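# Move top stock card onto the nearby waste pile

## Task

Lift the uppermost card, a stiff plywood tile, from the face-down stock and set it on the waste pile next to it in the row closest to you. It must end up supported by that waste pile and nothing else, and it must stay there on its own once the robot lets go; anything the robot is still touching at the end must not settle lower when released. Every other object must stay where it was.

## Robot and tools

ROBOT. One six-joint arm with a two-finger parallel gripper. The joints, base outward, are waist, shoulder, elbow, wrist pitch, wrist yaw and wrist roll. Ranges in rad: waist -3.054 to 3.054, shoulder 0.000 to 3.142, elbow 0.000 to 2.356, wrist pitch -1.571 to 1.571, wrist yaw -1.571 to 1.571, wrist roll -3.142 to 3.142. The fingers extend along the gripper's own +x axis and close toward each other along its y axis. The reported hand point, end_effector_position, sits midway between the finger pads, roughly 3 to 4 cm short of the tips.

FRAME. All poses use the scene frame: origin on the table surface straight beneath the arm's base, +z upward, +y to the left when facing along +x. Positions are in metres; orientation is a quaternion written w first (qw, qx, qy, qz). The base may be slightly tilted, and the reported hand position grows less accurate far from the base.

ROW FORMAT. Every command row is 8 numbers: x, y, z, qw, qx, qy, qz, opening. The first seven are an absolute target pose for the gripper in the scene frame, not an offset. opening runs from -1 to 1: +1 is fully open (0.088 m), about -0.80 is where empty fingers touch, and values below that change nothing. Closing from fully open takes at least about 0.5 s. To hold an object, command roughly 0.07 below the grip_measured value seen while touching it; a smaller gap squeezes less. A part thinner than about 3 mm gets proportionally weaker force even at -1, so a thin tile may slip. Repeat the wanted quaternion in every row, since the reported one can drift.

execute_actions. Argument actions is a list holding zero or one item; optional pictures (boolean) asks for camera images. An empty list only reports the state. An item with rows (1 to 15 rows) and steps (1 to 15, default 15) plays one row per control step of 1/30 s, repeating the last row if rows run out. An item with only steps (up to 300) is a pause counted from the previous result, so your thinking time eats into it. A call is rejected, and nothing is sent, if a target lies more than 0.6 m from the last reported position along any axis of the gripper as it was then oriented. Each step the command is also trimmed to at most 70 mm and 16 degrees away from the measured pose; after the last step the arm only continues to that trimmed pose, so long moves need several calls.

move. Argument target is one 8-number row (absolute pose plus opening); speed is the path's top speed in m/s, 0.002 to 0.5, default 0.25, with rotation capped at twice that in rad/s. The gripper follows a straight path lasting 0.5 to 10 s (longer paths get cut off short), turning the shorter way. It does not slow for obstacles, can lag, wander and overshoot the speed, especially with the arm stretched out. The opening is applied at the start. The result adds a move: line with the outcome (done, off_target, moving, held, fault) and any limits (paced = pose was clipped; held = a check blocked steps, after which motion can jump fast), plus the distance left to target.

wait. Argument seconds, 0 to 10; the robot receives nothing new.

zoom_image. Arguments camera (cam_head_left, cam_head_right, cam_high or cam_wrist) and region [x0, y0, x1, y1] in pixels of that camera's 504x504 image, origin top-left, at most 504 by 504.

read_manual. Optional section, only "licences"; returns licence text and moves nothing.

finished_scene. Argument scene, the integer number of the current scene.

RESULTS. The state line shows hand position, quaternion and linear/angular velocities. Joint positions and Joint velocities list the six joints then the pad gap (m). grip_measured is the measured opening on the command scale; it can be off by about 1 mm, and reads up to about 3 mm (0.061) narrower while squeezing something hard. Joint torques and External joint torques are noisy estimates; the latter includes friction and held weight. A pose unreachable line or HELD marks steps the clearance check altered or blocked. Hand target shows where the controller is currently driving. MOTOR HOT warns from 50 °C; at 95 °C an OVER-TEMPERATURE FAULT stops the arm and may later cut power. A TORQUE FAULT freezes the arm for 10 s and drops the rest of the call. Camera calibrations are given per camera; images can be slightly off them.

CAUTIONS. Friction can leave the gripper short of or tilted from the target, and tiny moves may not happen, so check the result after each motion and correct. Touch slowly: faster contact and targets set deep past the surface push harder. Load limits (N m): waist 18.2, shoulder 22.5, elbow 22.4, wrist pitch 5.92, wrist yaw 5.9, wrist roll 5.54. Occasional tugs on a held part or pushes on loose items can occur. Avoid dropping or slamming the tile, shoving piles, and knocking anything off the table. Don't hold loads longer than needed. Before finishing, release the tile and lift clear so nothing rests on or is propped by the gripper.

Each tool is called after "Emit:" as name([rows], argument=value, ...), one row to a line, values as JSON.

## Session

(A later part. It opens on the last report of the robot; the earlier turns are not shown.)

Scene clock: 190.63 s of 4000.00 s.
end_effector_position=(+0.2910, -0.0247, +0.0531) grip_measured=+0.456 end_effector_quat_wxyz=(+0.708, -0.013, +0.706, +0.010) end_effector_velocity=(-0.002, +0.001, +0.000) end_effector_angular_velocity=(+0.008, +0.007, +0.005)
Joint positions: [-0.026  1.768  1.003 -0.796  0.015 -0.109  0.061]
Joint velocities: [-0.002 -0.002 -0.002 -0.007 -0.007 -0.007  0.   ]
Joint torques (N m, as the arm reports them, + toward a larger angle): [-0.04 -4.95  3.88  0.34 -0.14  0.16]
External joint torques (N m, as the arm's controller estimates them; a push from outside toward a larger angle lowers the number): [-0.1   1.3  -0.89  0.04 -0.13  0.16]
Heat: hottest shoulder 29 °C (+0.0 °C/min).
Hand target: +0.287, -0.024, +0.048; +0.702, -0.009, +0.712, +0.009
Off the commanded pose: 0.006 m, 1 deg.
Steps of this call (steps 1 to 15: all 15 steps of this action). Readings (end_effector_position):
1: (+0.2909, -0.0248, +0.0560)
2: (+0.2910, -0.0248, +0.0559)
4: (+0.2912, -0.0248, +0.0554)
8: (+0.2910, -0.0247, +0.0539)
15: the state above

Emit:
execute_actions([
  {"rows": [[0.2875,-0.0245,0.0478,0.702,-0.009,0.712,0.0095,0.39],[0.2875,-0.0245,0.0474,0.702,-0.009,0.712,0.0095,0.39],[0.2875,-0.0245,0.047,0.702,-0.009,0.712,0.0095,0.39],[0.2875,-0.0245,0.0466,0.702,-0.009,0.712,0.0095,0.39],[0.2875,-0.0245,0.0462,0.702,-0.009,0.712,0.0095,0.39]], "steps": 13},
], pictures=false)

Scene clock: 203.43 s of 4000.00 s.
end_effector_position=(+0.2913, -0.0247, +0.0517) grip_measured=+0.456 end_effector_quat_wxyz=(+0.708, -0.013, +0.706, +0.010) end_effector_velocity=(-0.002, +0.001, +0.000) end_effector_angular_velocity=(+0.008, +0.007, +0.005)
Joint positions: [-0.026  1.771  1.    -0.79   0.015 -0.109  0.061]
Joint velocities: [-0.002 -0.002 -0.002 -0.007 -0.007 -0.007 -0.   ]
Joint torques (N m, as the arm reports them, + toward a larger angle): [-0.1  -4.91  3.79  0.46 -0.09  0.18]
External joint torques (N m, as the arm's controller estimates them; a push from outside toward a larger angle lowers the number): [-0.19  1.35 -0.99  0.14 -0.08  0.18]
Heat: hottest shoulder 28 °C (-1.0 °C/min).
Hand target: +0.287, -0.024, +0.046; +0.702, -0.009, +0.712, +0.009
Off the commanded pose: 0.007 m, 1 deg.
Steps of this call (steps 1 to 90: nothing new was sent; then 9.37 s passed at rest; steps 91 to 103: all 13 steps of this action). Readings (end_effector_position):
91: (+0.2912, -0.0247, +0.0530)
92: (+0.2912, -0.0247, +0.0528)
94: (+0.2913, -0.0247, +0.0525)
98: (+0.2913, -0.0247, +0.0518)
103: the state above

Contact at the predicted height. Release and lift.

Emit:
execute_actions([
  {"rows": [[0.2913,-0.0247,0.052,0.708,-0.013,0.706,0.010,0.39],[0.293,-0.0247,0.055,0.711,-0.013,0.703,0.010,0.39],[0.293,-0.0247,0.055,0.711,-0.013,0.703,0.010,0.39],[0.293,-0.0247,0.055,0.711,-0.013,0.703,0.010,0.45],[0.293,-0.0247,0.055,0.711,-0.013,0.703,0.010,0.50],[0.293,-0.0247,0.055,0.711,-0.013,0.703,0.010,0.55],[0.293,-0.0247,0.055,0.711,-0.013,0.703,0.010,0.62],[0.293,-0.0247,0.055,0.711,-0.013,0.703,0.010,0.72]], "steps": 15},
], pictures=false)

Emit:
move(target=[0.27, -0.04, 0.15, 0.707, -0.0093, 0.707, 0.0093, 0.8], speed=0.1)

Emit:
zoom_image(camera="cam_high", region=[200, 170, 360, 330])

Scene clock: 222.00 s of 4000.00 s.
end_effector_position=(+0.2905, -0.0246, +0.0516) grip_measured=+0.690 end_effector_quat_wxyz=(+0.707, -0.013, +0.707, +0.010) end_effector_velocity=(-0.002, +0.001, +0.000) end_effector_angular_velocity=(+0.008, +0.007, +0.005)
Joint positions: [-0.026  1.771  1.    -0.793  0.015 -0.109  0.073]
Joint velocities: [-0.002 -0.002 -0.002 -0.007 -0.007 -0.007  0.011]
Joint torques (N m, as the arm reports them, + toward a larger angle): [ 0.1  -6.94  5.94  0.1  -0.06 -0.06]
External joint torques (N m, as the arm's controller estimates them; a push from outside toward a larger angle lowers the number): [-0.01 -0.67  1.16 -0.21 -0.05 -0.06]
Heat: hottest shoulder 28 °C (-1.0 °C/min).
Hand target: +0.293, -0.025, +0.055; +0.711, -0.013, +0.703, +0.010
Off the commanded pose: 0.004 m, 1 deg.
Steps of this call (steps 1 to 90: nothing new was sent; then 15.07 s passed at rest; steps 91 to 105: all 15 steps of this action). Readings (end_effector_position):
91: (+0.2912, -0.0247, +0.0516)
92: (+0.2912, -0.0247, +0.0516)
94: (+0.2911, -0.0247, +0.0516)
98: (+0.2906, -0.0246, +0.0516)
105: the state above

Scene clock: 223.73 s of 4000.00 s.
end_effector_position=(+0.2678, -0.0387, +0.1426) grip_measured=+0.797 end_effector_quat_wxyz=(+0.698, -0.008, +0.716, +0.009) end_effector_velocity=(+0.002, +0.002, +0.004) end_effector_angular_velocity=(+0.021, -0.010, +0.019)
Joint positions: [-0.081  1.591  1.183 -1.182  0.014 -0.156  0.078]
Joint velocities: [-0.002 -0.002  0.012 -0.007 -0.022 -0.022 -0.   ]
Joint torques (N m, as the arm reports them, + toward a larger angle): [-0.18 -6.76  7.54  0.04 -0.1  -0.27]
External joint torques (N m, as the arm's controller estimates them; a push from outside toward a larger angle lowers the number): [-0.28 -1.15  2.12 -0.24 -0.08 -0.27]
Heat: hottest shoulder 28 °C (+0.0 °C/min).
Hand target: +0.271, -0.040, +0.150; +0.707, -0.009, +0.707, +0.010
Off the commanded pose: 0.008 m, 1 deg.
move: done
camera_calibration (this result's frames):
cam_wrist: T_world_to_cam=[[0.0684924, -0.99669, -0.0437962, -0.0338922], [-0.929306, -0.0797074, 0.360606, 0.217441], [-0.362903, 0.0160013, -0.93169, 0.312756], [0, 0, 0, 1]] pos_world=[0.31789, -0.0214529, 0.211497]

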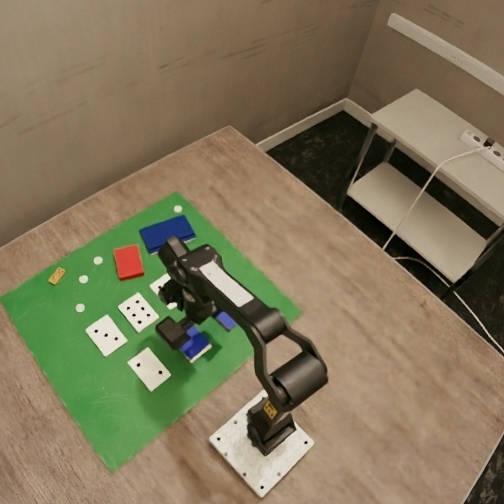

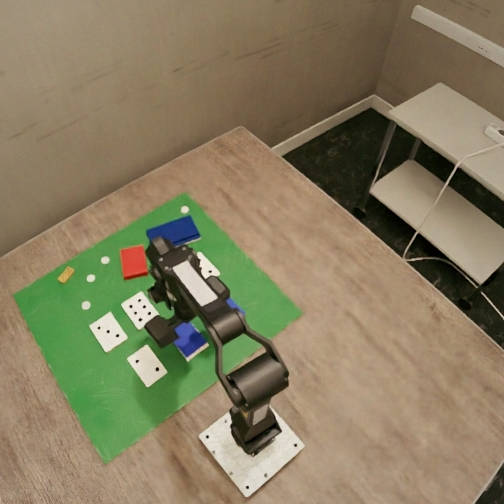

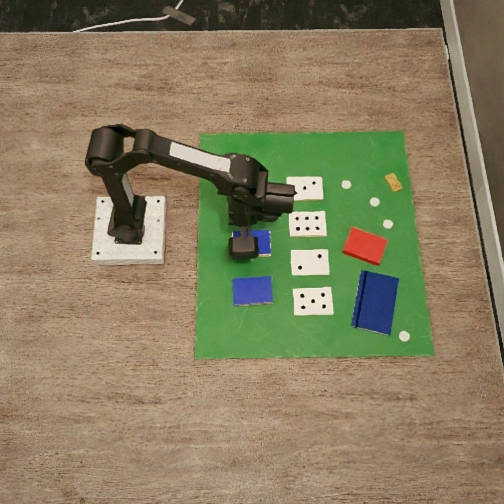

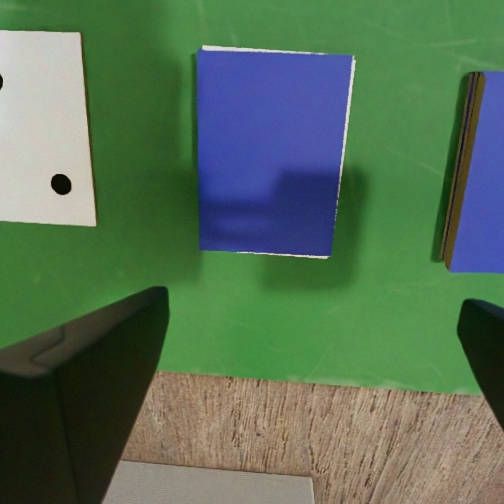

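Region (200, 170, 360, 330) of cam_high's 504x504 image, scaled by 3.150, with more detail than that image has.

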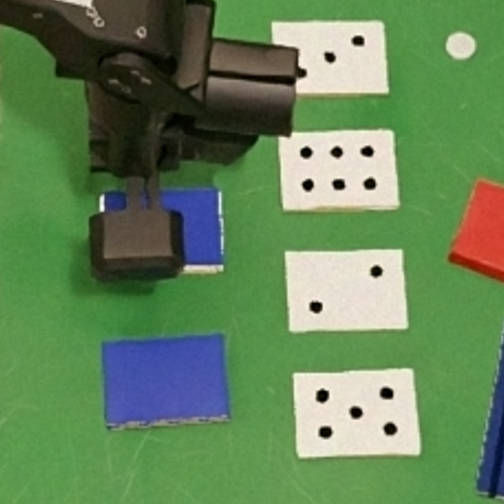

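Emit:
finished_scene(scene=2)

The scene is finished: the task was done.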